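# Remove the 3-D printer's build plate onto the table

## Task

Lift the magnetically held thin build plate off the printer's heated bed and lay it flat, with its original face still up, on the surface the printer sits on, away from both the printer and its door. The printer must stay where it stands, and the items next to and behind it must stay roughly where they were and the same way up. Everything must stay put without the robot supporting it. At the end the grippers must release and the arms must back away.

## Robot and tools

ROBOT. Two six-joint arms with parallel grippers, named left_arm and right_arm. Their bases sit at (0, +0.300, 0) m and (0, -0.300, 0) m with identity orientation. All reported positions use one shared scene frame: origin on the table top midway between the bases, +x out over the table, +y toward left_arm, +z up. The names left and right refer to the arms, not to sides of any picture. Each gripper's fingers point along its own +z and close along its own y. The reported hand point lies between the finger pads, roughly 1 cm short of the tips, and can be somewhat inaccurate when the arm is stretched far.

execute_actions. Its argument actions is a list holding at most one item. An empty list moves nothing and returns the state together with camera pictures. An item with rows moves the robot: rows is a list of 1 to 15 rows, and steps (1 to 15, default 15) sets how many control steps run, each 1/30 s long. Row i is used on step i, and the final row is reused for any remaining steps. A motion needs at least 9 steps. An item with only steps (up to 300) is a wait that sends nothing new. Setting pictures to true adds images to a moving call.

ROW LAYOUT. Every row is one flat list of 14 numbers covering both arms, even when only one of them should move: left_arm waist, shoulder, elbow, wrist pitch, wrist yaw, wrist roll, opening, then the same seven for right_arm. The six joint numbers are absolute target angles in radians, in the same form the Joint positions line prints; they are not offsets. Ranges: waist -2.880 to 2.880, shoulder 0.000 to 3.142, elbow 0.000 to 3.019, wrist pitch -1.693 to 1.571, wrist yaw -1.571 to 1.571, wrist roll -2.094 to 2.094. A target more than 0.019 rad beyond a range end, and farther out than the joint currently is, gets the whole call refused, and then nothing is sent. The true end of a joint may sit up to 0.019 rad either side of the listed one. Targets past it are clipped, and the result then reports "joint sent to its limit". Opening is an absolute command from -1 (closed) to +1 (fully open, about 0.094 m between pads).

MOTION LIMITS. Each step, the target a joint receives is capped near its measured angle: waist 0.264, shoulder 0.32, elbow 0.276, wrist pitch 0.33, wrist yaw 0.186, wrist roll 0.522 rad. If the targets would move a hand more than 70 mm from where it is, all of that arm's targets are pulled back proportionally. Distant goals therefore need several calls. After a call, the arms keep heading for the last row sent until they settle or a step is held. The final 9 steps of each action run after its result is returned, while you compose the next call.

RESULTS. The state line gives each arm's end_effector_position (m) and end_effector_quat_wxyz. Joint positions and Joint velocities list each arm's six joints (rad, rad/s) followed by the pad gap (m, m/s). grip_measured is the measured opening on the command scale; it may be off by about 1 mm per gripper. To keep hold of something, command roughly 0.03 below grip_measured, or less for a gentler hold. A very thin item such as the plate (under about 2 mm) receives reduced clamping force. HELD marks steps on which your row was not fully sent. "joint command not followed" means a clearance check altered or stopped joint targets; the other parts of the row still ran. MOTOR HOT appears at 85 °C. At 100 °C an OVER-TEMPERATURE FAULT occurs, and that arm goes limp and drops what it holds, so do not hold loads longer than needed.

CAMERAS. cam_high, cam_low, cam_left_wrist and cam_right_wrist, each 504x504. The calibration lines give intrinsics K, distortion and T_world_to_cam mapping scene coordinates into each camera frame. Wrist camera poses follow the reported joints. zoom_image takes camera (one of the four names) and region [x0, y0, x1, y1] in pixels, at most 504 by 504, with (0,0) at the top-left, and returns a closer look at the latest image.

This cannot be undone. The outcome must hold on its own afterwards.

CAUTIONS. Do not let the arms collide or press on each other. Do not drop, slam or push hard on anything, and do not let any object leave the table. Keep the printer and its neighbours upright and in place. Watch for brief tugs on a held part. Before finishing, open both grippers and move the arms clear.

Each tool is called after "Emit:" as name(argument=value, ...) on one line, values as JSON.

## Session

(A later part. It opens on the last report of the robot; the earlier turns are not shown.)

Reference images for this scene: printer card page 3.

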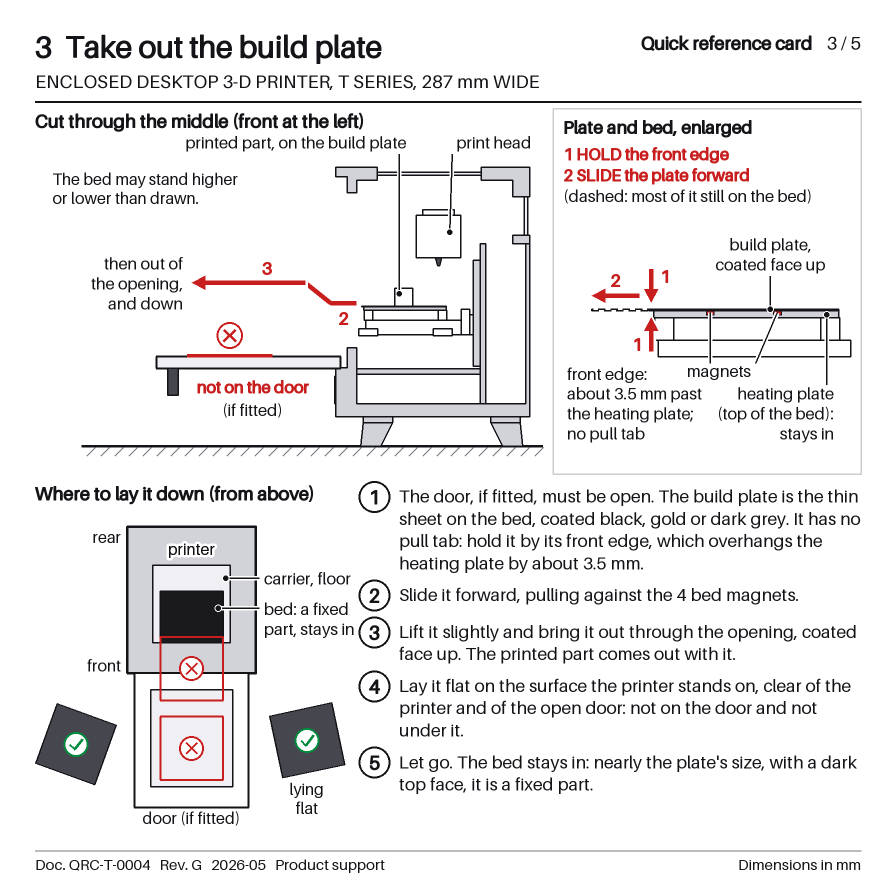

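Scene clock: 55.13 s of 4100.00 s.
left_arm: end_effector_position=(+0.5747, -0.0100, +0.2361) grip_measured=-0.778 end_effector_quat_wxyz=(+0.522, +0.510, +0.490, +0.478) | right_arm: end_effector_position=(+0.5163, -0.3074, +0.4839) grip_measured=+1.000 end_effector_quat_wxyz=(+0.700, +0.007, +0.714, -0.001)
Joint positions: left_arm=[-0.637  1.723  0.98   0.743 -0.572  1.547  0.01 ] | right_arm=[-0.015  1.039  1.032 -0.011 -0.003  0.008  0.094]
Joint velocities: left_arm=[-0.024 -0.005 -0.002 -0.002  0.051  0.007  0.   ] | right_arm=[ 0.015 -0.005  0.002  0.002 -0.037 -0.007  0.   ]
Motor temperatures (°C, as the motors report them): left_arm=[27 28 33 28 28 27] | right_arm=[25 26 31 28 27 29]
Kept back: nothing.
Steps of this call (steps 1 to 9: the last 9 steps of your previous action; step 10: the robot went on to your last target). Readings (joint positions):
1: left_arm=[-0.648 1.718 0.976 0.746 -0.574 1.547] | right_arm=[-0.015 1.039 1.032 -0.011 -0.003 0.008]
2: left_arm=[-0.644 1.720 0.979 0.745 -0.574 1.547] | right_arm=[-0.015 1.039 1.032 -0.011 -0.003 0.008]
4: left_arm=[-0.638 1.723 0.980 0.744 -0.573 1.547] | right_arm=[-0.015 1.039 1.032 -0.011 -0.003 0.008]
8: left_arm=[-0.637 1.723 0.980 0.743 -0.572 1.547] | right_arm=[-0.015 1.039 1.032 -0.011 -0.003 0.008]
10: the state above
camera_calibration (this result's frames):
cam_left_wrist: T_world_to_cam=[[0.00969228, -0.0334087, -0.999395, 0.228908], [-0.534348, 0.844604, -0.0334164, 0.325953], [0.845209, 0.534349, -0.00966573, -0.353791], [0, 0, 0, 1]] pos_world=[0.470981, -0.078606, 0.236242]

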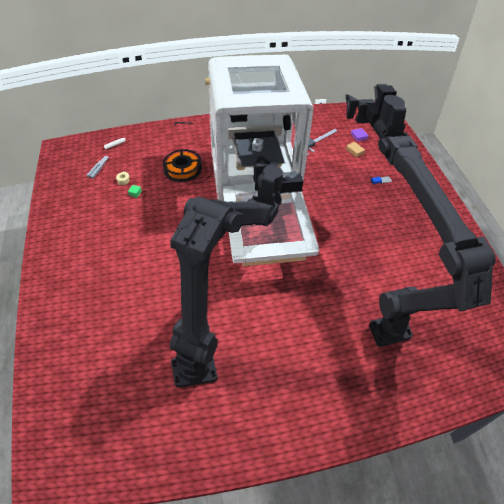

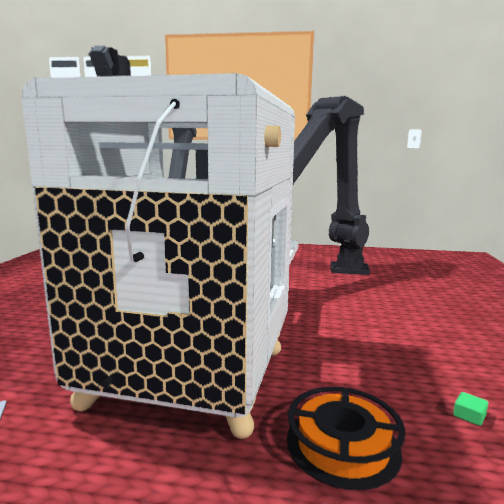

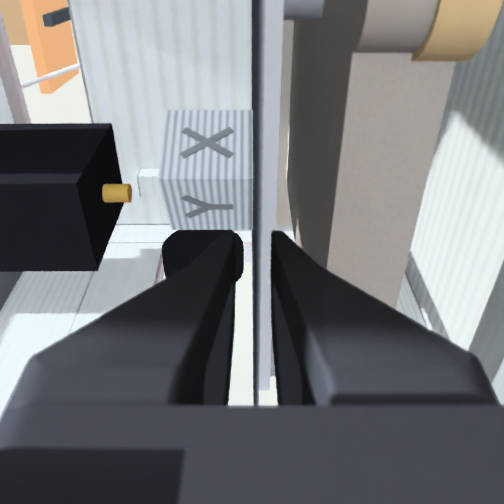

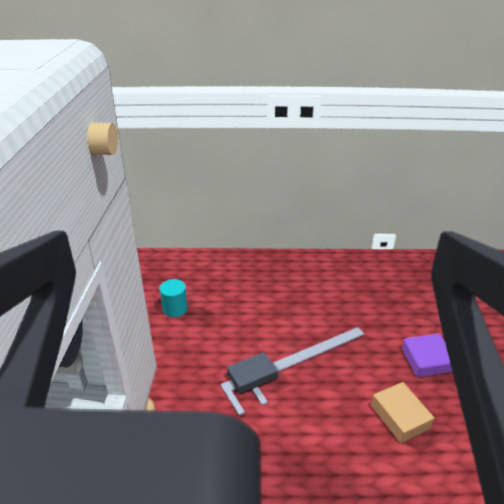

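Emit:
execute_actions(actions=[{"rows": [[-0.6373,1.7464,1.0284,0.7290,-0.5703,1.559,-0.83,-0.015,1.039,1.032,-0.011,-0.003,0.008,1],[-0.6373,1.7464,1.0284,0.7290,-0.5703,1.559,-0.88,-0.015,1.039,1.032,-0.011,-0.003,0.008,1],[-0.6373,1.7464,1.0284,0.7290,-0.5703,1.559,-0.92,-0.015,1.039,1.032,-0.011,-0.003,0.008,1],[-0.6373,1.7464,1.0284,0.7290,-0.5703,1.559,-0.95,-0.015,1.039,1.032,-0.011,-0.003,0.008,1],[-0.6373,1.7464,1.0284,0.7290,-0.5703,1.559,-0.965,-0.015,1.039,1.032,-0.011,-0.003,0.008,1],[-0.6373,1.7464,1.0284,0.7290,-0.5703,1.559,-0.98,-0.015,1.039,1.032,-0.011,-0.003,0.008,1],[-0.6373,1.7464,1.0284,0.7290,-0.5703,1.559,-0.99,-0.015,1.039,1.032,-0.011,-0.003,0.008,1],[-0.6373,1.7464,1.0284,0.7290,-0.5703,1.559,-1,-0.015,1.039,1.032,-0.011,-0.003,0.008,1],[-0.6383,1.7343,1.0188,0.7420,-0.5712,1.559,-1,-0.015,1.039,1.032,-0.011,-0.003,0.008,1],[-0.6393,1.7222,1.0092,0.7550,-0.5721,1.559,-1,-0.015,1.039,1.032,-0.011,-0.003,0.008,1],[-0.6403,1.7101,0.9996,0.7680,-0.5730,1.559,-1,-0.015,1.039,1.032,-0.011,-0.003,0.008,1],[-0.6413,1.6980,0.9900,0.7790,-0.5735,1.559,-1,-0.015,1.039,1.032,-0.011,-0.003,0.008,1],[-0.6423,1.6962,0.9892,0.781,-0.574,1.559,-1,-0.015,1.039,1.032,-0.011,-0.003,0.008,1],[-0.6434,1.6937,0.9870,0.781,-0.5743,1.559,-1,-0.015,1.039,1.032,-0.011,-0.003,0.008,1],[-0.6451,1.6898,0.9834,0.781,-0.5754,1.559,-1,-0.015,1.039,1.032,-0.011,-0.003,0.008,1]], "steps": 15}])

Emit:
execute_actions(actions=[{"rows": [[-0.6474,1.6845,0.9784,0.781,-0.5771,1.559,-1,-0.015,1.039,1.032,-0.011,-0.003,0.008,1],[-0.6504,1.6779,0.9721,0.781,-0.5794,1.559,-1,-0.015,1.039,1.032,-0.011,-0.003,0.008,1],[-0.6540,1.6703,0.9647,0.781,-0.5824,1.559,-1,-0.015,1.039,1.032,-0.011,-0.003,0.008,1],[-0.6582,1.6617,0.9561,0.781,-0.5860,1.559,-1,-0.015,1.039,1.032,-0.011,-0.003,0.008,1],[-0.6630,1.6522,0.9465,0.781,-0.5902,1.559,-1,-0.015,1.039,1.032,-0.011,-0.003,0.008,1],[-0.6683,1.6421,0.9359,0.781,-0.5950,1.559,-1,-0.015,1.039,1.032,-0.011,-0.003,0.008,1],[-0.6743,1.6313,0.9244,0.7812,-0.6003,1.559,-1,-0.015,1.039,1.032,-0.011,-0.003,0.008,1],[-0.6808,1.6201,0.9120,0.7821,-0.6063,1.559,-1,-0.015,1.039,1.032,-0.011,-0.003,0.008,1],[-0.6878,1.6085,0.8989,0.7836,-0.6128,1.559,-1,-0.015,1.039,1.032,-0.011,-0.003,0.008,1],[-0.6955,1.5966,0.8850,0.7856,-0.6198,1.559,-1,-0.015,1.039,1.032,-0.011,-0.003,0.008,1],[-0.7039,1.5843,0.8703,0.7880,-0.6275,1.559,-1,-0.015,1.039,1.032,-0.011,-0.003,0.008,1],[-0.7128,1.5716,0.8550,0.7906,-0.6359,1.559,-1,-0.015,1.039,1.032,-0.011,-0.003,0.008,1],[-0.7222,1.5587,0.8393,0.7934,-0.6448,1.559,-1,-0.015,1.039,1.032,-0.011,-0.003,0.008,1],[-0.7319,1.5455,0.8233,0.7962,-0.6542,1.559,-1,-0.015,1.039,1.032,-0.011,-0.003,0.008,1],[-0.7418,1.5321,0.8073,0.7988,-0.6639,1.559,-1,-0.015,1.039,1.032,-0.011,-0.003,0.008,1]], "steps": 15}])

Emit:
execute_actions(actions=[{"rows": [[-0.7517,1.5186,0.7913,0.8013,-0.6738,1.559,-1,-0.015,1.039,1.032,-0.011,-0.003,0.008,1],[-0.7617,1.5050,0.7756,0.8034,-0.6837,1.559,-1,-0.015,1.039,1.032,-0.011,-0.003,0.008,1],[-0.7722,1.4909,0.7596,0.8053,-0.6937,1.559,-1,-0.015,1.039,1.032,-0.011,-0.003,0.008,1],[-0.7836,1.4761,0.7429,0.8072,-0.7042,1.559,-1,-0.015,1.039,1.032,-0.011,-0.003,0.008,1],[-0.7955,1.4609,0.7259,0.8090,-0.7156,1.559,-1,-0.015,1.039,1.032,-0.011,-0.003,0.008,1],[-0.8075,1.4455,0.7089,0.8106,-0.7275,1.559,-1,-0.015,1.039,1.032,-0.011,-0.003,0.008,1],[-0.8193,1.4303,0.6921,0.8122,-0.7395,1.559,-1,-0.015,1.039,1.032,-0.011,-0.003,0.008,1],[-0.8304,1.4156,0.6760,0.8136,-0.7513,1.559,-1,-0.015,1.039,1.032,-0.011,-0.003,0.008,1],[-0.8405,1.4016,0.6608,0.8148,-0.7644,1.559,-1,-0.015,1.039,1.032,-0.011,-0.003,0.008,1],[-0.8492,1.3887,0.6469,0.8158,-0.7785,1.559,-1,-0.015,1.039,1.032,-0.011,-0.003,0.008,1],[-0.8561,1.3772,0.6345,0.8167,-0.7942,1.559,-1,-0.015,1.039,1.032,-0.011,-0.003,0.008,1],[-0.8611,1.3673,0.6240,0.8167,-0.8131,1.559,-1,-0.015,1.039,1.032,-0.011,-0.003,0.008,1],[-0.8645,1.3588,0.6153,0.8150,-0.8369,1.559,-1,-0.015,1.039,1.032,-0.011,-0.003,0.008,1],[-0.8645,1.3515,0.6081,0.8130,-0.8647,1.559,-1,-0.015,1.039,1.032,-0.011,-0.003,0.008,1],[-0.8633,1.3450,0.6019,0.8110,-0.8954,1.559,-1,-0.015,1.039,1.032,-0.011,-0.003,0.008,1]], "steps": 15}])

Emit:
execute_actions(actions=[{"rows": [[-0.8609,1.3391,0.5964,0.8090,-0.9282,1.559,-1,-0.015,1.039,1.032,-0.011,-0.003,0.008,1],[-0.8577,1.3336,0.5913,0.8070,-0.9617,1.559,-1,-0.015,1.039,1.032,-0.011,-0.003,0.008,1],[-0.8536,1.3280,0.5862,0.8050,-0.9953,1.559,-1,-0.015,1.039,1.032,-0.011,-0.003,0.008,1],[-0.8510,1.3222,0.5808,0.8030,-1.0277,1.559,-1,-0.015,1.039,1.032,-0.011,-0.003,0.008,1],[-0.8481,1.3161,0.5752,0.8010,-1.0580,1.559,-1,-0.015,1.039,1.032,-0.011,-0.003,0.008,1],[-0.8451,1.3101,0.5699,0.7990,-1.0883,1.559,-1,-0.015,1.039,1.032,-0.011,-0.003,0.008,1],[-0.8417,1.3042,0.5648,0.7970,-1.1207,1.559,-1,-0.015,1.039,1.032,-0.011,-0.003,0.008,1],[-0.8376,1.2984,0.5598,0.7950,-1.1540,1.559,-1,-0.015,1.039,1.032,-0.011,-0.003,0.008,1],[-0.8325,1.2929,0.5551,0.7940,-1.1870,1.559,-1,-0.015,1.039,1.032,-0.011,-0.003,0.008,1],[-0.8262,1.2876,0.5505,0.7940,-1.2184,1.559,-1,-0.015,1.039,1.032,-0.011,-0.003,0.008,1],[-0.8185,1.2828,0.5461,0.7940,-1.2470,1.559,-1,-0.015,1.039,1.032,-0.011,-0.003,0.008,1],[-0.8089,1.2783,0.5418,0.7940,-1.2717,1.559,-1,-0.015,1.039,1.032,-0.011,-0.003,0.008,1],[-0.7973,1.2744,0.5377,0.7940,-1.2912,1.559,-1,-0.015,1.039,1.032,-0.011,-0.003,0.008,1],[-0.7837,1.2709,0.5340,0.7940,-1.3043,1.559,-1,-0.015,1.039,1.032,-0.011,-0.003,0.008,1],[-0.7685,1.2678,0.5306,0.7950,-1.3122,1.559,-1,-0.015,1.039,1.032,-0.011,-0.003,0.008,1]], "steps": 15}])

Emit:
execute_actions(actions=[{"rows": [[-0.7517,1.2651,0.5273,0.7970,-1.3159,1.559,-1,-0.015,1.039,1.032,-0.011,-0.003,0.008,1],[-0.7334,1.2627,0.5241,0.7990,-1.3158,1.559,-1,-0.015,1.039,1.032,-0.011,-0.003,0.008,1],[-0.7137,1.2608,0.5209,0.8010,-1.3118,1.559,-1,-0.015,1.039,1.032,-0.011,-0.003,0.008,1],[-0.6927,1.2591,0.5177,0.8030,-1.3035,1.559,-1,-0.015,1.039,1.032,-0.011,-0.003,0.008,1],[-0.6704,1.2620,0.5145,0.8054,-1.2917,1.559,-1,-0.015,1.039,1.032,-0.011,-0.003,0.008,1],[-0.6469,1.2652,0.5111,0.8089,-1.2749,1.559,-1,-0.015,1.039,1.032,-0.011,-0.003,0.008,1],[-0.6224,1.2687,0.5076,0.8128,-1.2529,1.559,-1,-0.015,1.039,1.032,-0.011,-0.003,0.008,1],[-0.5967,1.2728,0.5032,0.8182,-1.2254,1.559,-1,-0.015,1.039,1.032,-0.011,-0.003,0.008,1],[-0.5697,1.2771,0.4986,0.8240,-1.1918,1.559,-1,-0.015,1.039,1.032,-0.011,-0.003,0.008,1],[-0.5415,1.2815,0.4938,0.8301,-1.1522,1.559,-1,-0.015,1.039,1.032,-0.011,-0.003,0.008,1],[-0.5122,1.2861,0.4889,0.8365,-1.1074,1.559,-1,-0.015,1.039,1.032,-0.011,-0.003,0.008,1],[-0.4821,1.2910,0.4840,0.8430,-1.0583,1.559,-1,-0.015,1.039,1.032,-0.011,-0.003,0.008,1],[-0.4511,1.2961,0.4790,0.8495,-1.0060,1.559,-1,-0.015,1.039,1.032,-0.011,-0.003,0.008,1],[-0.4195,1.3016,0.4741,0.8558,-0.9511,1.559,-1,-0.015,1.039,1.032,-0.011,-0.003,0.008,1],[-0.3873,1.3034,0.4692,0.8618,-0.8947,1.559,-1,-0.015,1.039,1.032,-0.011,-0.003,0.008,1]], "steps": 15}])

Emit:
execute_actions(actions=[{"rows": [[-0.3547,1.3057,0.4643,0.8673,-0.8376,1.559,-1,-0.015,1.039,1.032,-0.011,-0.003,0.008,1],[-0.3218,1.3084,0.4596,0.8722,-0.7806,1.559,-1,-0.015,1.039,1.032,-0.011,-0.003,0.008,1],[-0.2889,1.3121,0.4549,0.8763,-0.7248,1.559,-1,-0.015,1.039,1.032,-0.011,-0.003,0.008,1],[-0.2564,1.3173,0.4503,0.8796,-0.6699,1.559,-1,-0.015,1.039,1.032,-0.011,-0.003,0.008,1],[-0.2243,1.3237,0.4456,0.8811,-0.6154,1.559,-1,-0.015,1.039,1.032,-0.011,-0.003,0.008,1],[-0.1929,1.3312,0.4410,0.8819,-0.5614,1.559,-1,-0.015,1.039,1.032,-0.011,-0.003,0.008,1],[-0.1623,1.3399,0.4365,0.8819,-0.5084,1.559,-1,-0.015,1.039,1.032,-0.011,-0.003,0.008,1],[-0.1326,1.3495,0.4320,0.8819,-0.4566,1.559,-1,-0.015,1.039,1.032,-0.011,-0.003,0.008,1],[-0.1040,1.3600,0.4275,0.8819,-0.4061,1.559,-1,-0.015,1.039,1.032,-0.011,-0.003,0.008,1],[-0.0765,1.3712,0.4231,0.8819,-0.3574,1.559,-1,-0.015,1.039,1.032,-0.011,-0.003,0.008,1],[-0.0505,1.3831,0.4188,0.8819,-0.3106,1.559,-1,-0.015,1.039,1.032,-0.011,-0.003,0.008,1],[-0.0259,1.3955,0.4146,0.880,-0.2660,1.559,-1,-0.015,1.039,1.032,-0.011,-0.003,0.008,1],[-0.0030,1.4084,0.4105,0.878,-0.2239,1.559,-1,-0.015,1.039,1.032,-0.011,-0.003,0.008,1],[0.0181,1.4215,0.4065,0.876,-0.1846,1.559,-1,-0.015,1.039,1.032,-0.011,-0.003,0.008,1],[0.0373,1.4349,0.4026,0.874,-0.1482,1.559,-1,-0.015,1.039,1.032,-0.011,-0.003,0.008,1]], "steps": 15}])

Emit:
execute_actions(actions=[{"rows": [[0.0544,1.4484,0.3989,0.872,-0.1152,1.559,-1,-0.015,1.039,1.032,-0.011,-0.003,0.008,1],[0.0693,1.4620,0.3953,0.870,-0.0857,1.559,-1,-0.015,1.039,1.032,-0.011,-0.003,0.008,1],[0.0817,1.4754,0.3919,0.870,-0.0600,1.559,-1,-0.015,1.039,1.032,-0.011,-0.003,0.008,1],[0.0917,1.4886,0.3886,0.870,-0.0384,1.559,-1,-0.015,1.039,1.032,-0.011,-0.003,0.008,1],[0.0990,1.5015,0.3855,0.870,-0.0211,1.559,-1,-0.015,1.039,1.032,-0.011,-0.003,0.008,1],[0.1035,1.5139,0.3826,0.870,-0.0085,1.559,-1,-0.015,1.039,1.032,-0.011,-0.003,0.008,1],[0.1050,1.5259,0.3799,0.870,-0.0007,1.559,-1,-0.015,1.039,1.032,-0.011,-0.003,0.008,1],[0.105,1.5372,0.3774,0.870,0.002,1.559,-1,-0.015,1.039,1.032,-0.011,-0.003,0.008,1],[0.105,1.5478,0.3751,0.870,0.002,1.559,-1,-0.015,1.039,1.032,-0.011,-0.003,0.008,1],[0.105,1.5575,0.3731,0.870,0.002,1.559,-1,-0.015,1.039,1.032,-0.011,-0.003,0.008,1],[0.105,1.5663,0.3713,0.870,0.002,1.559,-1,-0.015,1.039,1.032,-0.011,-0.003,0.008,1],[0.105,1.5740,0.3697,0.870,0.002,1.559,-1,-0.015,1.039,1.032,-0.011,-0.003,0.008,1],[0.105,1.5806,0.3684,0.870,0.002,1.559,-1,-0.015,1.039,1.032,-0.011,-0.003,0.008,1],[0.105,1.5858,0.3674,0.870,0.002,1.559,-1,-0.015,1.039,1.032,-0.011,-0.003,0.008,1],[0.105,1.5897,0.3666,0.870,0.002,1.559,-1,-0.015,1.039,1.032,-0.011,-0.003,0.008,1]], "steps": 15}])

Emit:
execute_actions(actions=[{"rows": [[0.105,1.5922,0.3662,0.870,0.002,1.559,-1,-0.015,1.039,1.032,-0.011,-0.003,0.008,1],[0.105,1.5930,0.3660,0.870,0.002,1.559,-1,-0.015,1.039,1.032,-0.011,-0.003,0.008,1]], "steps": 15}], pictures=true)

Scene clock: 102.17 s of 4100.00 s.
left_arm: end_effector_position=(+0.5748, -0.0100, +0.2354) grip_measured=-0.969 end_effector_quat_wxyz=(+0.521, +0.511, +0.490, +0.477) | right_arm: end_effector_position=(+0.5163, -0.3074, +0.4839) grip_measured=+1.000 end_effector_quat_wxyz=(+0.700, +0.007, +0.714, -0.001)
Joint positions: left_arm=[-0.637  1.724  0.98   0.742 -0.572  1.548  0.001] | right_arm=[-0.015  1.039  1.032 -0.011 -0.003  0.008  0.094]
Joint velocities: left_arm=[-0.005  0.005 -0.002  0.002  0.007 -0.037 -0.009] | right_arm=[-0.005 -0.015  0.002 -0.017 -0.022 -0.081  0.   ]
Motor temperatures (°C, as the motors report them): left_arm=[27 28 35 28 28 27] | right_arm=[25 26 32 28 27 29]
Steps of this call (steps 1 to 30: the robot went on to your last target; steps 31 to 90: nothing new was sent; then 43.83 s passed at rest; steps 91 to 96: the first 6 steps of this action). Readings (joint positions):
91: left_arm=[-0.637 1.723 0.980 0.743 -0.572 1.547] | right_arm=[-0.015 1.039 1.032 -0.011 -0.003 0.008]
92: left_arm=[-0.637 1.723 0.980 0.743 -0.572 1.547] | right_arm=[-0.015 1.039 1.032 -0.011 -0.003 0.008]
94: left_arm=[-0.637 1.723 0.980 0.743 -0.572 1.547] | right_arm=[-0.015 1.039 1.032 -0.011 -0.003 0.008]
96: the state above

Scene clock: 102.67 s of 4100.00 s.
left_arm: end_effector_position=(+0.5639, -0.0066, +0.2372) grip_measured=-0.972 end_effector_quat_wxyz=(+0.520, +0.509, +0.491, +0.480) | right_arm: end_effector_position=(+0.5163, -0.3074, +0.4839) grip_measured=+1.000 end_effector_quat_wxyz=(+0.700, +0.007, +0.714, -0.001)
Joint positions: left_arm=[-0.647  1.7    0.951  0.75  -0.589  1.549  0.001] | right_arm=[-0.015  1.039  1.032 -0.011 -0.003  0.008  0.094]
Joint velocities: left_arm=[-0.142 -0.269 -0.276 -0.012 -0.11   0.037 -0.   ] | right_arm=[-0.005 -0.005  0.007 -0.007 -0.022  0.037  0.   ]
Motor temperatures (°C, as the motors report them): left_arm=[27 28 35 28 28 27] | right_arm=[25 26 32 28 27 29]
Steps of this call (steps 1 to 9: the last 9 steps of your previous action; steps 10 to 15: the first 6 steps of this action). Readings (joint positions):
10: left_arm=[-0.637 1.724 0.980 0.749 -0.573 1.549] | right_arm=[-0.015 1.039 1.032 -0.011 -0.003 0.008]
11: left_arm=[-0.638 1.722 0.978 0.749 -0.574 1.549] | right_arm=[-0.015 1.039 1.032 -0.011 -0.003 0.008]
13: left_arm=[-0.640 1.715 0.968 0.750 -0.580 1.549] | right_arm=[-0.015 1.039 1.032 -0.011 -0.003 0.008]
15: the state above

Scene clock: 103.17 s of 4100.00 s.
left_arm: end_effector_position=(+0.4634, -0.0022, +0.2425) grip_measured=-0.972 end_effector_quat_wxyz=(+0.519, +0.514, +0.489, +0.477) | right_arm: end_effector_position=(+0.5163, -0.3074, +0.4839) grip_measured=+1.000 end_effector_quat_wxyz=(+0.700, +0.007, +0.714, -0.001)
Joint positions: left_arm=[-0.782  1.508  0.729  0.77  -0.714  1.549  0.001] | right_arm=[-0.015  1.039  1.032 -0.011 -0.003  0.008  0.094]
Joint velocities: left_arm=[-0.347 -0.464 -0.481  0.056 -0.315  0.007  0.   ] | right_arm=[-0.015 -0.005  0.007 -0.002  0.022 -0.051  0.   ]
Motor temperatures (°C, as the motors report them): left_arm=[27 28 35 28 28 27] | right_arm=[25 26 32 28 27 29]
Steps of this call (steps 1 to 9: the last 9 steps of your previous action; steps 10 to 15: the first 6 steps of this action). Readings (joint positions):
10: left_arm=[-0.727 1.580 0.810 0.759 -0.663 1.549] | right_arm=[-0.015 1.039 1.032 -0.011 -0.003 0.008]
11: left_arm=[-0.738 1.566 0.794 0.761 -0.672 1.549] | right_arm=[-0.015 1.039 1.032 -0.011 -0.003 0.008]
13: left_arm=[-0.760 1.538 0.762 0.766 -0.692 1.549] | right_arm=[-0.015 1.039 1.032 -0.011 -0.003 0.008]
15: the state above

Scene clock: 103.67 s of 4100.00 s.
left_arm: end_effector_position=(+0.3975, +0.0677, +0.2473) grip_measured=-0.972 end_effector_quat_wxyz=(+0.454, +0.441, +0.552, +0.542) | right_arm: end_effector_position=(+0.5163, -0.3074, +0.4839) grip_measured=+1.000 end_effector_quat_wxyz=(+0.700, +0.007, +0.714, -0.001)
Joint positions: left_arm=[-0.859  1.349  0.572  0.78  -1.059  1.549  0.001] | right_arm=[-0.015  1.039  1.032 -0.011 -0.003  0.008  0.094]
Joint velocities: left_arm=[ 0.083 -0.151 -0.144 -0.012 -0.769 -0.007  0.001] | right_arm=[-0.024 -0.005 -0.027 -0.012 -0.022  0.037  0.   ]
Motor temperatures (°C, as the motors report them): left_arm=[27 28 35 28 28 27] | right_arm=[25 26 32 28 27 29]
Steps of this call (steps 1 to 9: the last 9 steps of your previous action; steps 10 to 15: the first 6 steps of this action). Readings (joint positions):
10: left_arm=[-0.868 1.376 0.598 0.780 -0.896 1.549] | right_arm=[-0.015 1.039 1.032 -0.011 -0.003 0.008]
11: left_arm=[-0.867 1.369 0.592 0.780 -0.930 1.549] | right_arm=[-0.015 1.039 1.032 -0.011 -0.003 0.008]
13: left_arm=[-0.865 1.359 0.582 0.780 -0.997 1.549] | right_arm=[-0.015 1.039 1.032 -0.011 -0.003 0.008]
15: the state above

Scene clock: 104.17 s of 4100.00 s.
left_arm: end_effector_position=(+0.3937, +0.1859, +0.2469) grip_measured=-0.972 end_effector_quat_wxyz=(+0.341, +0.323, +0.629, +0.620) | right_arm: end_effector_position=(+0.5163, -0.3074, +0.4839) grip_measured=+1.000 end_effector_quat_wxyz=(+0.700, +0.007, +0.714, -0.001)
Joint positions: left_arm=[-0.695  1.285  0.512  0.78  -1.29   1.549  0.001] | right_arm=[-0.015  1.039  1.032 -0.011 -0.003  0.008  0.094]
Joint velocities: left_arm=[ 0.659 -0.015 -0.105 -0.017  0.344 -0.081 -0.   ] | right_arm=[ 0.005 -0.005 -0.012 -0.002 -0.007 -0.066  0.   ]
Motor temperatures (°C, as the motors report them): left_arm=[27 28 35 28 28 27] | right_arm=[25 26 32 28 27 29]
Steps of this call (steps 1 to 9: the last 9 steps of your previous action; steps 10 to 15: the first 6 steps of this action). Readings (joint positions):
10: left_arm=[-0.790 1.295 0.526 0.780 -1.308 1.549] | right_arm=[-0.015 1.039 1.032 -0.011 -0.003 0.008]
11: left_arm=[-0.774 1.292 0.523 0.780 -1.312 1.549] | right_arm=[-0.015 1.039 1.032 -0.011 -0.003 0.008]
13: left_arm=[-0.738 1.287 0.517 0.780 -1.309 1.549] | right_arm=[-0.015 1.039 1.032 -0.011 -0.003 0.008]
15: the state above

Scene clock: 104.67 s of 4100.00 s.
left_arm: end_effector_position=(+0.4624, +0.2821, +0.2194) grip_measured=-0.972 end_effector_quat_wxyz=(+0.403, +0.403, +0.588, +0.574) | right_arm: end_effector_position=(+0.5163, -0.3074, +0.4839) grip_measured=+1.000 end_effector_quat_wxyz=(+0.700, +0.007, +0.714, -0.001)
Joint positions: left_arm=[-0.252  1.307  0.445  0.843 -0.61   1.549  0.001] | right_arm=[-0.015  1.039  1.032 -0.011 -0.003  0.008  0.094]
Joint velocities: left_arm=[ 0.952  0.161 -0.12   0.09   1.341 -0.007  0.   ] | right_arm=[ 0.015 -0.005 -0.002  0.012  0.007 -0.022  0.   ]
Motor temperatures (°C, as the motors report them): left_arm=[27 28 34 28 28 27] | right_arm=[25 26 32 28 27 29]
Steps of this call (steps 1 to 9: the last 9 steps of your previous action; steps 10 to 15: the first 6 steps of this action). Readings (joint positions):
10: left_arm=[-0.416 1.289 0.467 0.822 -0.888 1.549] | right_arm=[-0.015 1.039 1.032 -0.011 -0.003 0.008]
11: left_arm=[-0.383 1.291 0.463 0.828 -0.832 1.549] | right_arm=[-0.015 1.039 1.032 -0.011 -0.003 0.008]
13: left_arm=[-0.318 1.298 0.454 0.837 -0.719 1.549] | right_arm=[-0.015 1.039 1.032 -0.011 -0.003 0.008]
15: the state above

Scene clock: 105.17 s of 4100.00 s.
left_arm: end_effector_position=(+0.4644, +0.3469, +0.1098) grip_measured=-0.972 end_effector_quat_wxyz=(+0.409, +0.521, +0.596, +0.453) | right_arm: end_effector_position=(+0.5163, -0.3074, +0.4839) grip_measured=+1.000 end_effector_quat_wxyz=(+0.700, +0.007, +0.714, -0.001)
Joint positions: left_arm=[ 0.092  1.485  0.381  0.846 -0.025  1.549  0.001] | right_arm=[-0.015  1.039  1.032 -0.011 -0.003  0.008  0.094]
Joint velocities: left_arm=[ 0.239  0.376 -0.1    0.002  0.374 -0.066 -0.   ] | right_arm=[ 0.005 -0.015 -0.017 -0.012 -0.037 -0.022  0.   ]
Motor temperatures (°C, as the motors report them): left_arm=[27 28 34 28 28 27] | right_arm=[25 26 32 28 27 29]
Steps of this call (steps 1 to 9: the last 9 steps of your previous action; steps 10 to 15: the first 6 steps of this action). Readings (joint positions):
10: left_arm=[0.022 1.416 0.400 0.846 -0.149 1.549] | right_arm=[-0.015 1.039 1.032 -0.011 -0.003 0.008]
11: left_arm=[0.040 1.430 0.396 0.846 -0.116 1.549] | right_arm=[-0.015 1.039 1.032 -0.011 -0.003 0.008]
13: left_arm=[0.071 1.458 0.388 0.846 -0.062 1.549] | right_arm=[-0.015 1.039 1.032 -0.011 -0.003 0.008]
15: the state above

Scene clock: 105.67 s of 4100.00 s.
left_arm: end_effector_position=(+0.4500, +0.3465, +0.0563) grip_measured=-0.972 end_effector_quat_wxyz=(+0.379, +0.548, +0.622, +0.412) | right_arm: end_effector_position=(+0.5163, -0.3074, +0.4839) grip_measured=+1.000 end_effector_quat_wxyz=(+0.700, +0.007, +0.714, -0.001)
Joint positions: left_arm=[ 0.104  1.587  0.359  0.846 -0.     1.549  0.001] | right_arm=[-0.015  1.039  1.032 -0.011 -0.003  0.008  0.094]
Joint velocities: left_arm=[-0.005 -0.005 -0.012  0.022 -0.125  0.007  0.002] | right_arm=[ 0.005 -0.005 -0.012 -0.012 -0.022  0.095  0.   ]
Motor temperatures (°C, as the motors report them): left_arm=[27 28 34 28 28 27] | right_arm=[25 26 32 28 27 29]
Steps of this call (steps 1 to 9: the last 9 steps of your previous action; steps 10 to 15: the first 6 steps of this action). Readings (joint positions):
10: left_arm=[0.104 1.580 0.360 0.846 -0.000 1.549] | right_arm=[-0.015 1.039 1.032 -0.011 -0.003 0.008]
11: left_arm=[0.104 1.584 0.360 0.846 -0.000 1.549] | right_arm=[-0.015 1.039 1.032 -0.011 -0.003 0.008]
13: left_arm=[0.104 1.587 0.359 0.846 -0.000 1.549] | right_arm=[-0.015 1.039 1.032 -0.011 -0.003 0.008]
15: the state above
camera_calibration (this result's frames):
cam_left_wrist: T_world_to_cam=[[-0.35733, -0.0678532, -0.93151, 0.235613], [-0.637912, 0.746214, 0.190349, 0.0203339], [0.68219, 0.662239, -0.309929, -0.394636], [0, 0, 0, 1]] pos_world=[0.36638, 0.262157, 0.0932962]

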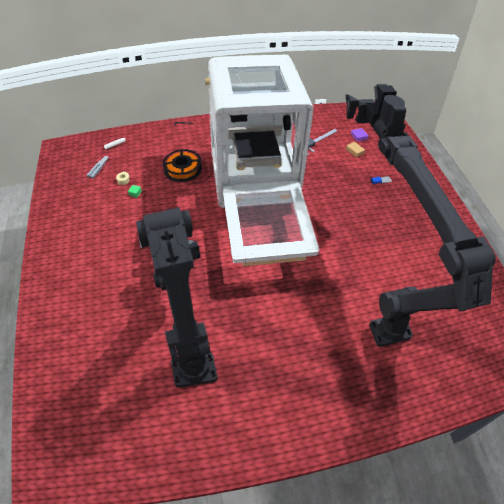

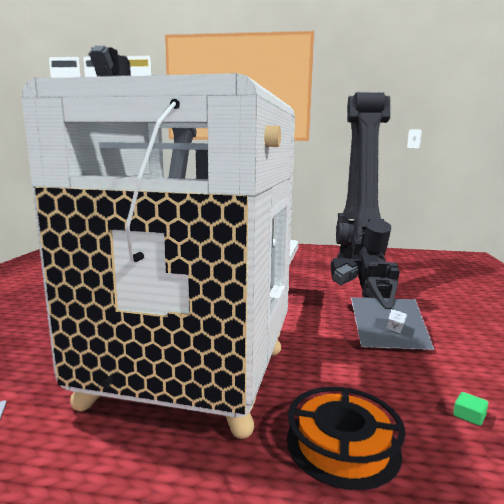

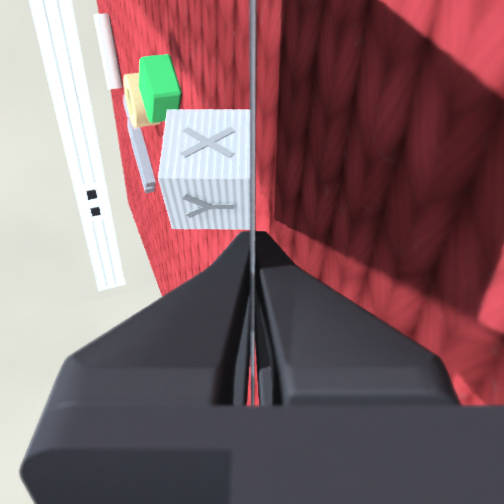

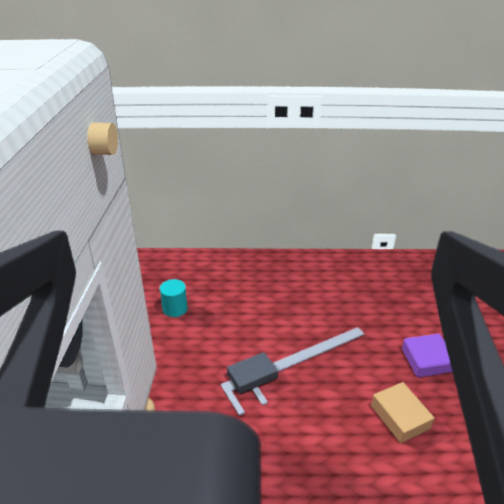

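Emit:
zoom_image(camera="cam_left_wrist", region=[220, 0, 340, 240])

Emit:
zoom_image(camera="cam_low", region=[320, 240, 460, 380])

Region (220, 0, 340, 240) of cam_left_wrist's 504x504 image, scaled by 2.100, with more detail than that image has.

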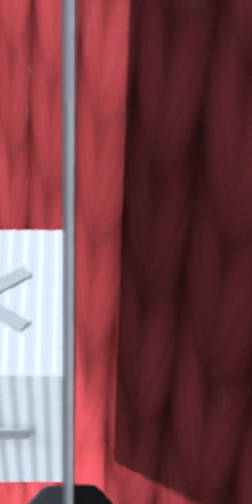

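Region (320, 240, 460, 380) of cam_low's 504x504 image, scaled by 3.600, with more detail than that image has.

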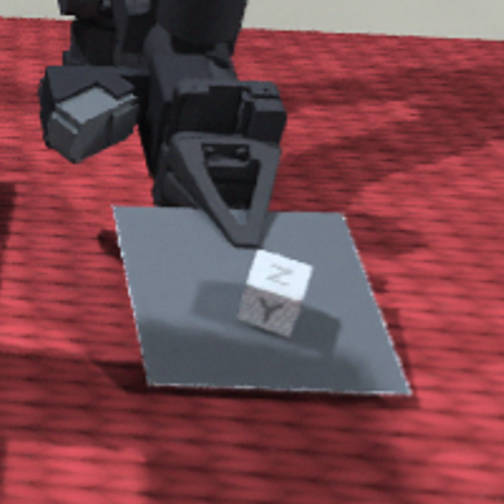

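Emit:
execute_actions(actions=[{"rows": [[0.105,1.5937,0.366,0.870,0.002,1.559,-1,-0.015,1.039,1.032,-0.011,-0.003,0.008,1],[0.105,1.5956,0.366,0.870,0.002,1.559,-1,-0.015,1.039,1.032,-0.011,-0.003,0.008,1],[0.105,1.5984,0.366,0.870,0.002,1.559,-1,-0.015,1.039,1.032,-0.011,-0.003,0.008,1],[0.105,1.6018,0.366,0.870,0.002,1.559,-1,-0.015,1.039,1.032,-0.011,-0.003,0.008,1],[0.105,1.6055,0.366,0.870,0.002,1.559,-1,-0.015,1.039,1.032,-0.011,-0.003,0.008,1],[0.105,1.6092,0.366,0.870,0.002,1.559,-1,-0.015,1.039,1.032,-0.011,-0.003,0.008,1],[0.105,1.6126,0.366,0.870,0.002,1.559,-1,-0.015,1.039,1.032,-0.011,-0.003,0.008,1],[0.105,1.6154,0.366,0.870,0.002,1.559,-1,-0.015,1.039,1.032,-0.011,-0.003,0.008,1],[0.105,1.6173,0.366,0.870,0.002,1.559,-1,-0.015,1.039,1.032,-0.011,-0.003,0.008,1],[0.105,1.618,0.366,0.870,0.002,1.559,-1,-0.015,1.039,1.032,-0.011,-0.003,0.008,1],[0.105,1.618,0.366,0.870,0.002,1.559,-1,-0.015,1.039,1.032,-0.011,-0.003,0.008,1],[0.105,1.618,0.366,0.870,0.002,1.559,-1,-0.015,1.039,1.032,-0.011,-0.003,0.008,1],[0.105,1.618,0.366,0.870,0.002,1.559,-1,-0.015,1.039,1.032,-0.011,-0.003,0.008,1],[0.105,1.607,0.377,0.859,0.002,1.559,-0.985,-0.015,1.039,1.032,-0.011,-0.003,0.008,1],[0.105,1.595,0.388,0.847,0.002,1.559,-0.972,-0.015,1.039,1.032,-0.011,-0.003,0.008,1]], "steps": 15}])

Emit:
execute_actions(actions=[{"rows": [[0.105,1.5829,0.3993,0.8348,0.002,1.559,-0.955,-0.015,1.039,1.032,-0.011,-0.003,0.008,1],[0.105,1.5787,0.4005,0.8297,0.002,1.559,-0.926,-0.015,1.039,1.032,-0.011,-0.003,0.008,1],[0.105,1.5728,0.4024,0.8210,0.002,1.559,-0.864,-0.015,1.039,1.032,-0.011,-0.003,0.008,1],[0.105,1.5654,0.4052,0.8081,0.002,1.559,-0.782,-0.015,1.039,1.032,-0.011,-0.003,0.008,1],[0.105,1.5562,0.4087,0.7907,0.002,1.559,-0.683,-0.015,1.039,1.032,-0.011,-0.003,0.008,1],[0.105,1.5452,0.4130,0.7702,0.002,1.559,-0.570,-0.015,1.039,1.032,-0.011,-0.003,0.008,1],[0.105,1.5341,0.4183,0.7458,0.002,1.559,-0.445,-0.015,1.039,1.032,-0.011,-0.003,0.008,1],[0.105,1.5225,0.4249,0.7177,0.002,1.559,-0.312,-0.015,1.039,1.032,-0.011,-0.003,0.008,1],[0.105,1.5089,0.4330,0.6848,0.002,1.559,-0.174,-0.015,1.039,1.032,-0.011,-0.003,0.008,1],[0.105,1.4952,0.4425,0.6473,0.002,1.559,-0.032,-0.015,1.039,1.032,-0.011,-0.003,0.008,1],[0.105,1.4827,0.4529,0.6076,0.002,1.559,0.110,-0.015,1.039,1.032,-0.011,-0.003,0.008,1],[0.105,1.4719,0.4641,0.5681,0.002,1.559,0.248,-0.015,1.039,1.032,-0.011,-0.003,0.008,1],[0.105,1.4618,0.4763,0.5285,0.002,1.559,0.381,-0.015,1.039,1.032,-0.011,-0.003,0.008,1],[0.105,1.4538,0.4896,0.4877,0.002,1.559,0.506,-0.015,1.039,1.032,-0.011,-0.003,0.008,1],[0.105,1.4471,0.5033,0.4474,0.002,1.559,0.619,-0.015,1.039,1.032,-0.011,-0.003,0.008,1]], "steps": 15}])

Emit:
execute_actions(actions=[{"rows": [[0.105,1.4420,0.5166,0.4088,0.002,1.559,0.718,-0.015,1.039,1.032,-0.011,-0.003,0.008,1],[0.105,1.4389,0.5296,0.3717,0.002,1.559,0.800,-0.015,1.039,1.032,-0.011,-0.003,0.008,1],[0.105,1.4370,0.5426,0.3364,0.002,1.559,0.862,-0.015,1.039,1.032,-0.011,-0.003,0.008,1],[0.105,1.4361,0.5553,0.3025,0.002,1.559,0.901,-0.015,1.039,1.032,-0.011,-0.003,0.008,1],[0.105,1.4350,0.5673,0.2694,0.002,1.559,0.915,-0.015,1.039,1.032,-0.011,-0.003,0.008,1],[0.105,1.4346,0.5786,0.2383,0.002,1.559,0.915,-0.015,1.039,1.032,-0.011,-0.003,0.008,1],[0.105,1.4343,0.5890,0.2085,0.002,1.559,0.915,-0.015,1.039,1.032,-0.011,-0.003,0.008,1],[0.105,1.4341,0.5988,0.1801,0.002,1.559,0.915,-0.015,1.039,1.032,-0.011,-0.003,0.008,1],[0.105,1.4340,0.6081,0.1528,0.002,1.559,0.915,-0.015,1.039,1.032,-0.011,-0.003,0.008,1],[0.105,1.4339,0.6168,0.1263,0.002,1.559,0.915,-0.015,1.039,1.032,-0.011,-0.003,0.008,1],[0.105,1.4335,0.6250,0.1015,0.002,1.559,0.915,-0.015,1.039,1.032,-0.011,-0.003,0.008,1],[0.105,1.4330,0.6325,0.0779,0.002,1.559,0.915,-0.015,1.039,1.032,-0.011,-0.003,0.008,1],[0.105,1.4323,0.6392,0.0548,0.002,1.559,0.915,-0.015,1.039,1.032,-0.011,-0.003,0.008,1],[0.105,1.4313,0.6451,0.0334,0.002,1.559,0.915,-0.015,1.039,1.032,-0.011,-0.003,0.008,1],[0.105,1.4300,0.6502,0.0133,0.002,1.559,0.915,-0.015,1.039,1.032,-0.011,-0.003,0.008,1]], "steps": 15}], pictures=true)

Emit:
execute_actions(actions=[{"rows": [[0.105,1.4284,0.6547,-0.0061,0.002,1.559,0.915,-0.015,1.039,1.032,-0.011,-0.003,0.008,1],[0.105,1.4265,0.6587,-0.0251,0.002,1.559,0.915,-0.015,1.039,1.032,-0.011,-0.003,0.008,1],[0.105,1.4243,0.6623,-0.0443,0.002,1.559,0.915,-0.015,1.039,1.032,-0.011,-0.003,0.008,1],[0.105,1.4219,0.6653,-0.0624,0.002,1.559,0.915,-0.015,1.039,1.032,-0.011,-0.003,0.008,1],[0.105,1.4193,0.6679,-0.0800,0.002,1.559,0.915,-0.015,1.039,1.032,-0.011,-0.003,0.008,1],[0.105,1.4166,0.6703,-0.0976,0.002,1.559,0.915,-0.015,1.039,1.032,-0.011,-0.003,0.008,1],[0.105,1.4139,0.6725,-0.1142,0.002,1.559,0.915,-0.015,1.039,1.032,-0.011,-0.003,0.008,1],[0.105,1.4112,0.6744,-0.1302,0.002,1.559,0.915,-0.015,1.039,1.032,-0.011,-0.003,0.008,1],[0.105,1.4084,0.6761,-0.1458,0.002,1.559,0.915,-0.015,1.039,1.032,-0.011,-0.003,0.008,1],[0.105,1.4057,0.6777,-0.1609,0.002,1.559,0.915,-0.015,1.039,1.032,-0.011,-0.003,0.008,1],[0.105,1.4031,0.6793,-0.1759,0.002,1.559,0.915,-0.015,1.039,1.032,-0.011,-0.003,0.008,1],[0.105,1.4005,0.6808,-0.1906,0.002,1.559,0.915,-0.015,1.039,1.032,-0.011,-0.003,0.008,1],[0.105,1.3981,0.6822,-0.2044,0.002,1.559,0.915,-0.015,1.039,1.032,-0.011,-0.003,0.008,1],[0.105,1.3959,0.6833,-0.2166,0.002,1.559,0.915,-0.015,1.039,1.032,-0.011,-0.003,0.008,1],[0.105,1.3938,0.6839,-0.2271,0.002,1.559,0.915,-0.015,1.039,1.032,-0.011,-0.003,0.008,1]], "steps": 15}], pictures=true)

Emit:
execute_actions(actions=[{"rows": [[0.105,1.3919,0.6843,-0.2362,0.002,1.559,0.915,-0.015,1.039,1.032,-0.011,-0.003,0.008,1],[0.105,1.3903,0.6845,-0.2441,0.002,1.559,0.915,-0.015,1.039,1.032,-0.011,-0.003,0.008,1],[0.105,1.3889,0.6847,-0.2506,0.002,1.559,0.915,-0.015,1.039,1.032,-0.011,-0.003,0.008,1],[0.105,1.3878,0.6849,-0.2560,0.002,1.559,0.915,-0.015,1.039,1.032,-0.011,-0.003,0.008,1],[0.105,1.3871,0.6851,-0.2602,0.002,1.559,0.915,-0.015,1.039,1.032,-0.011,-0.003,0.008,1],[0.105,1.3866,0.6853,-0.2630,0.002,1.559,0.915,-0.015,1.039,1.032,-0.011,-0.003,0.008,1],[0.105,1.3864,0.6855,-0.2640,0.002,1.559,0.915,-0.015,1.039,1.032,-0.011,-0.003,0.008,1]], "steps": 15}], pictures=true)

Scene clock: 124.97 s of 4100.00 s.
left_arm: end_effector_position=(+0.4498, +0.3464, +0.0553) grip_measured=-0.972 end_effector_quat_wxyz=(+0.379, +0.548, +0.622, +0.411) | right_arm: end_effector_position=(+0.5163, -0.3074, +0.4839) grip_measured=+1.000 end_effector_quat_wxyz=(+0.700, +0.007, +0.714, -0.001)
Joint positions: left_arm=[ 0.104  1.59   0.359  0.846 -0.     1.549  0.001] | right_arm=[-0.015  1.039  1.032 -0.011 -0.003  0.008  0.094]
Joint velocities: left_arm=[0.005 0.063 0.012 0.007 0.007 0.022 0.   ] | right_arm=[ 0.015 -0.005 -0.002  0.002 -0.066 -0.066  0.   ]
Motor temperatures (°C, as the motors report them): left_arm=[27 28 32 28 28 27] | right_arm=[25 26 33 28 27 29]
Steps of this call (steps 1 to 9: the last 9 steps of your previous action; steps 10 to 15: the robot went on to your last target; steps 16 to 90: nothing new was sent; then 16.10 s passed at rest; steps 91 to 96: the first 6 steps of this action). Readings (joint positions):
91: left_arm=[0.104 1.587 0.359 0.846 -0.000 1.549] | right_arm=[-0.015 1.039 1.032 -0.011 -0.003 0.008]
92: left_arm=[0.104 1.587 0.359 0.846 -0.000 1.549] | right_arm=[-0.015 1.039 1.032 -0.011 -0.003 0.008]
94: left_arm=[0.104 1.587 0.359 0.846 -0.000 1.549] | right_arm=[-0.015 1.039 1.032 -0.011 -0.003 0.008]
96: the state above

Scene clock: 125.47 s of 4100.00 s.
left_arm: end_effector_position=(+0.4508, +0.3465, +0.0496) grip_measured=-0.630 end_effector_quat_wxyz=(+0.371, +0.554, +0.628, +0.402) | right_arm: end_effector_position=(+0.5163, -0.3074, +0.4839) grip_measured=+1.000 end_effector_quat_wxyz=(+0.700, +0.007, +0.714, -0.001)
Joint positions: left_arm=[0.104 1.593 0.369 0.811 0.    1.549 0.017] | right_arm=[-0.015  1.039  1.032 -0.011 -0.003  0.008  0.094]
Joint velocities: left_arm=[-0.005 -0.259  0.095 -0.447 -0.051 -0.095  0.118] | right_arm=[-0.005  0.005  0.012 -0.007 -0.066 -0.007  0.   ]
Motor temperatures (°C, as the motors report them): left_arm=[27 28 32 28 28 27] | right_arm=[25 26 33 28 27 29]
Steps of this call (steps 1 to 9: the last 9 steps of your previous action; steps 10 to 15: the first 6 steps of this action). Readings (joint positions):
10: left_arm=[0.104 1.607 0.359 0.846 -0.000 1.549] | right_arm=[-0.015 1.039 1.032 -0.011 -0.003 0.008]
11: left_arm=[0.104 1.607 0.360 0.845 0.000 1.549] | right_arm=[-0.015 1.039 1.032 -0.011 -0.003 0.008]
13: left_arm=[0.104 1.603 0.364 0.835 0.000 1.549] | right_arm=[-0.015 1.039 1.032 -0.011 -0.003 0.008]
15: the state above

Scene clock: 125.97 s of 4100.00 s.
left_arm: end_effector_position=(+0.4691, +0.3484, +0.0637) grip_measured=+0.911 end_effector_quat_wxyz=(+0.310, +0.588, +0.667, +0.337) | right_arm: end_effector_position=(+0.5163, -0.3074, +0.4839) grip_measured=+1.000 end_effector_quat_wxyz=(+0.700, +0.007, +0.714, -0.001)
Joint positions: left_arm=[0.104 1.454 0.517 0.317 0.    1.549 0.09 ] | right_arm=[-0.015  1.039  1.032 -0.011 -0.003  0.008  0.094]
Joint velocities: left_arm=[-0.015 -0.024  0.364 -0.979 -0.007 -0.037  0.006] | right_arm=[-0.005  0.015 -0.007 -0.012 -0.066  0.022  0.   ]
Motor temperatures (°C, as the motors report them): left_arm=[27 28 32 28 28 27] | right_arm=[25 26 33 28 27 29]
Steps of this call (steps 1 to 9: the last 9 steps of your previous action; steps 10 to 15: the first 6 steps of this action). Readings (joint positions):
10: left_arm=[0.104 1.472 0.451 0.499 0.000 1.549] | right_arm=[-0.015 1.039 1.032 -0.011 -0.003 0.008]
11: left_arm=[0.104 1.465 0.464 0.460 0.000 1.549] | right_arm=[-0.015 1.039 1.032 -0.011 -0.003 0.008]
13: left_arm=[0.104 1.456 0.492 0.386 0.000 1.549] | right_arm=[-0.015 1.039 1.032 -0.011 -0.003 0.008]
15: the state above
camera_calibration (this result's frames):
cam_left_wrist: T_world_to_cam=[[-0.565376, -0.0891438, -0.820002, 0.347304], [-0.57736, 0.752758, 0.316245, -0.0090178], [0.589072, 0.652233, -0.47706, -0.348854], [0, 0, 0, 1]] pos_world=[0.396651, 0.265282, 0.121218]

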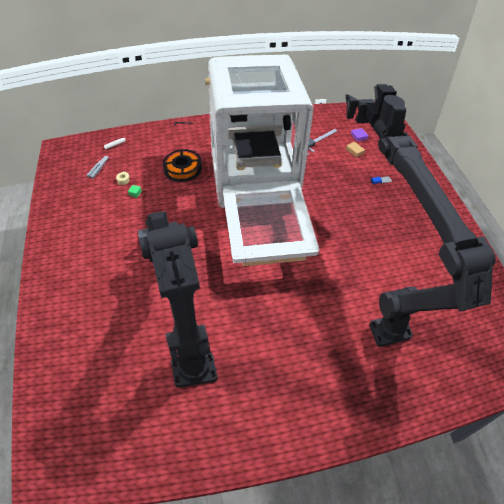

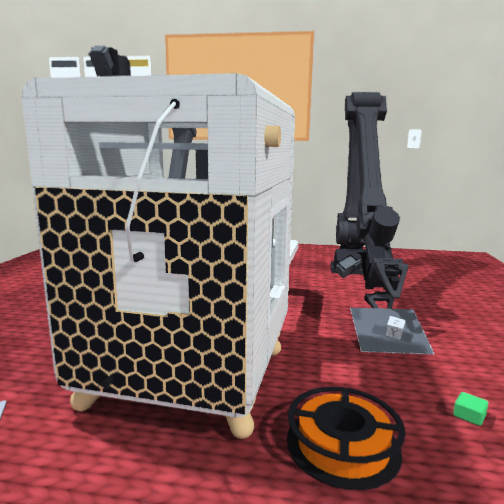

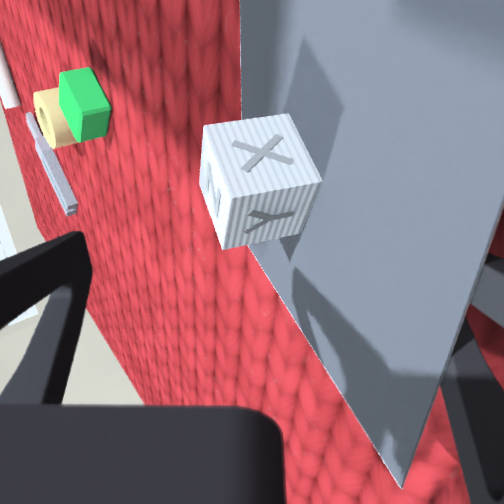

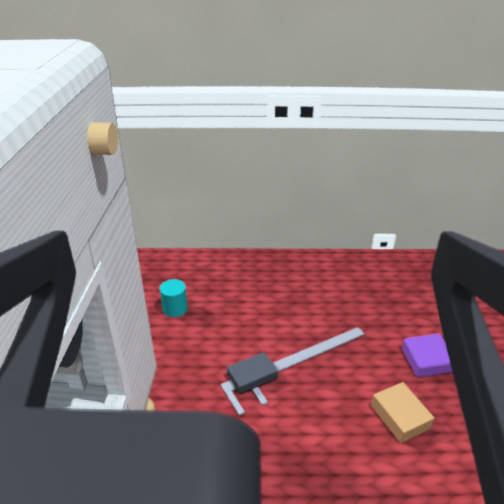

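Scene clock: 126.47 s of 4100.00 s.
left_arm: end_effector_position=(+0.4543, +0.3468, +0.0425) grip_measured=+0.913 end_effector_quat_wxyz=(+0.229, +0.623, +0.706, +0.249) | right_arm: end_effector_position=(+0.5163, -0.3074, +0.4839) grip_measured=+1.000 end_effector_quat_wxyz=(+0.700, +0.007, +0.714, -0.001)
Joint positions: left_arm=[ 0.104  1.448  0.617 -0.05   0.     1.549  0.09 ] | right_arm=[-0.015  1.039  1.032 -0.011 -0.003  0.008  0.094]
Joint velocities: left_arm=[ 0.005 -0.083  0.081 -0.549 -0.037 -0.066 -0.   ] | right_arm=[-0.005 -0.005 -0.007  0.002 -0.022  0.066  0.   ]
Motor temperatures (°C, as the motors report them): left_arm=[27 28 32 28 28 27] | right_arm=[25 26 33 28 27 29]
Steps of this call (steps 1 to 9: the last 9 steps of your previous action; steps 10 to 15: the first 6 steps of this action). Readings (joint positions):
10: left_arm=[0.104 1.454 0.599 0.048 0.000 1.549] | right_arm=[-0.015 1.039 1.032 -0.011 -0.003 0.008]
11: left_arm=[0.104 1.454 0.604 0.027 0.000 1.549] | right_arm=[-0.015 1.039 1.032 -0.011 -0.003 0.008]
13: left_arm=[0.104 1.452 0.611 -0.012 0.000 1.549] | right_arm=[-0.015 1.039 1.032 -0.011 -0.003 0.008]
15: the state above
camera_calibration (this result's frames):
cam_left_wrist: T_world_to_cam=[[-0.756782, -0.10908, -0.644502, 0.407894], [-0.479342, 0.762968, 0.433719, -0.0627927], [0.444424, 0.637167, -0.629687, -0.271771], [0, 0, 0, 1]] pos_world=[0.39937, 0.265566, 0.118992]

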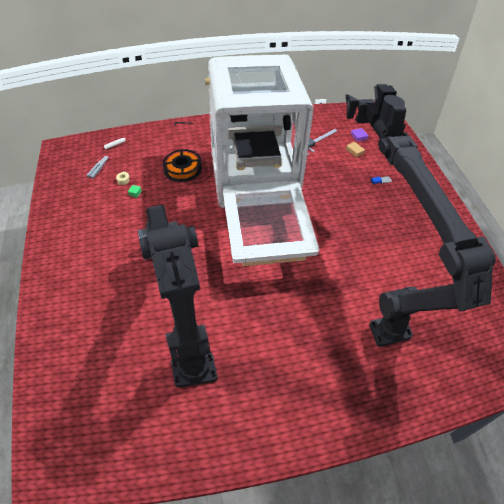

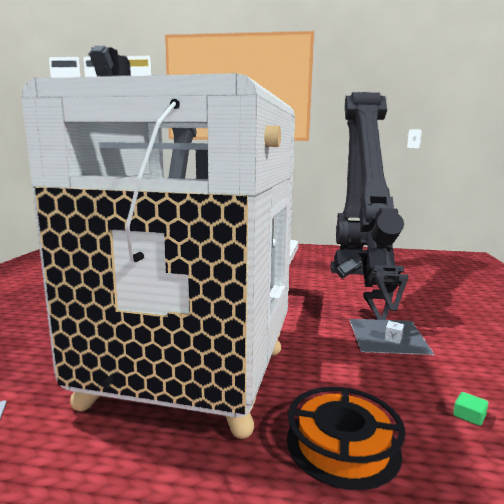

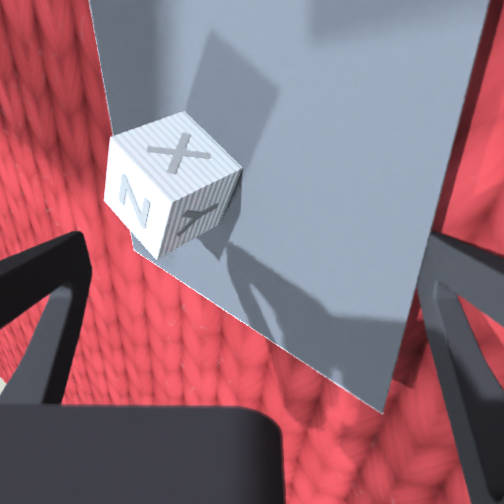

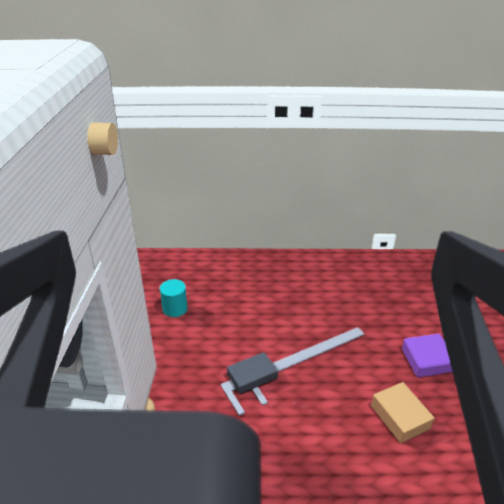

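Scene clock: 126.97 s of 4100.00 s.
left_arm: end_effector_position=(+0.4316, +0.3445, +0.0425) grip_measured=+0.913 end_effector_quat_wxyz=(+0.189, +0.635, +0.720, +0.205) | right_arm: end_effector_position=(+0.5163, -0.3074, +0.4839) grip_measured=+1.000 end_effector_quat_wxyz=(+0.700, +0.007, +0.714, -0.001)
Joint positions: left_arm=[ 0.104  1.407  0.641 -0.24   0.     1.549  0.09 ] | right_arm=[-0.015  1.039  1.032 -0.011 -0.003  0.008  0.094]
Joint velocities: left_arm=[ 0.005 -0.024 -0.027 -0.144 -0.022 -0.051 -0.   ] | right_arm=[-0.015 -0.015 -0.017  0.002 -0.066 -0.037  0.   ]
Motor temperatures (°C, as the motors report them): left_arm=[27 28 32 28 28 27] | right_arm=[25 26 33 28 27 29]
Steps of this call (steps 1 to 9: the last 9 steps of your previous action; steps 10 to 15: the first 6 steps of this action). Readings (joint positions):
10: left_arm=[0.104 1.414 0.640 -0.200 0.000 1.549] | right_arm=[-0.015 1.039 1.032 -0.011 -0.003 0.008]
11: left_arm=[0.104 1.412 0.640 -0.210 0.000 1.549] | right_arm=[-0.015 1.039 1.032 -0.011 -0.003 0.008]
13: left_arm=[0.104 1.409 0.641 -0.227 0.000 1.549] | right_arm=[-0.015 1.039 1.032 -0.011 -0.003 0.008]
15: the state above
camera_calibration (this result's frames):
cam_left_wrist: T_world_to_cam=[[-0.830635, -0.116772, -0.544436, 0.420703], [-0.422595, 0.768878, 0.479833, -0.100338], [0.362574, 0.628642, -0.688004, -0.219462], [0, 0, 0, 1]] pos_world=[0.386619, 0.264238, 0.1262]

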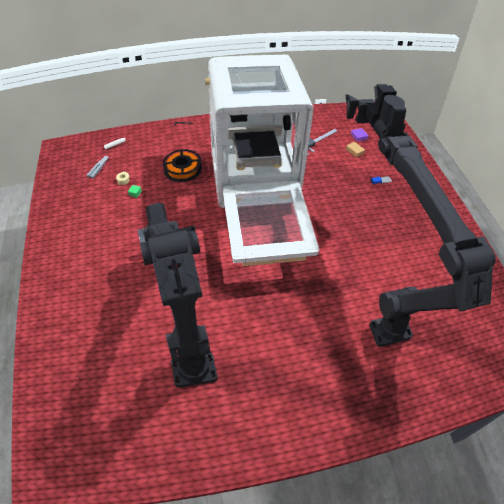

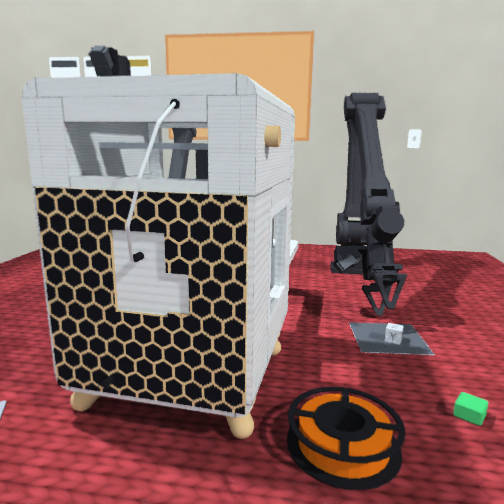

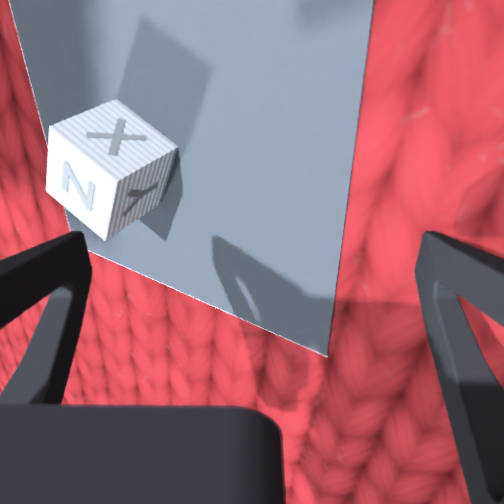

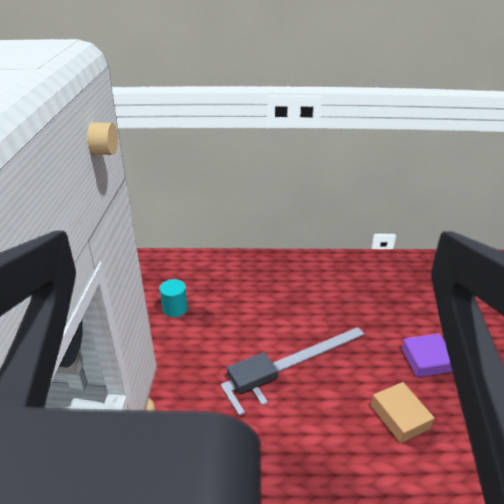

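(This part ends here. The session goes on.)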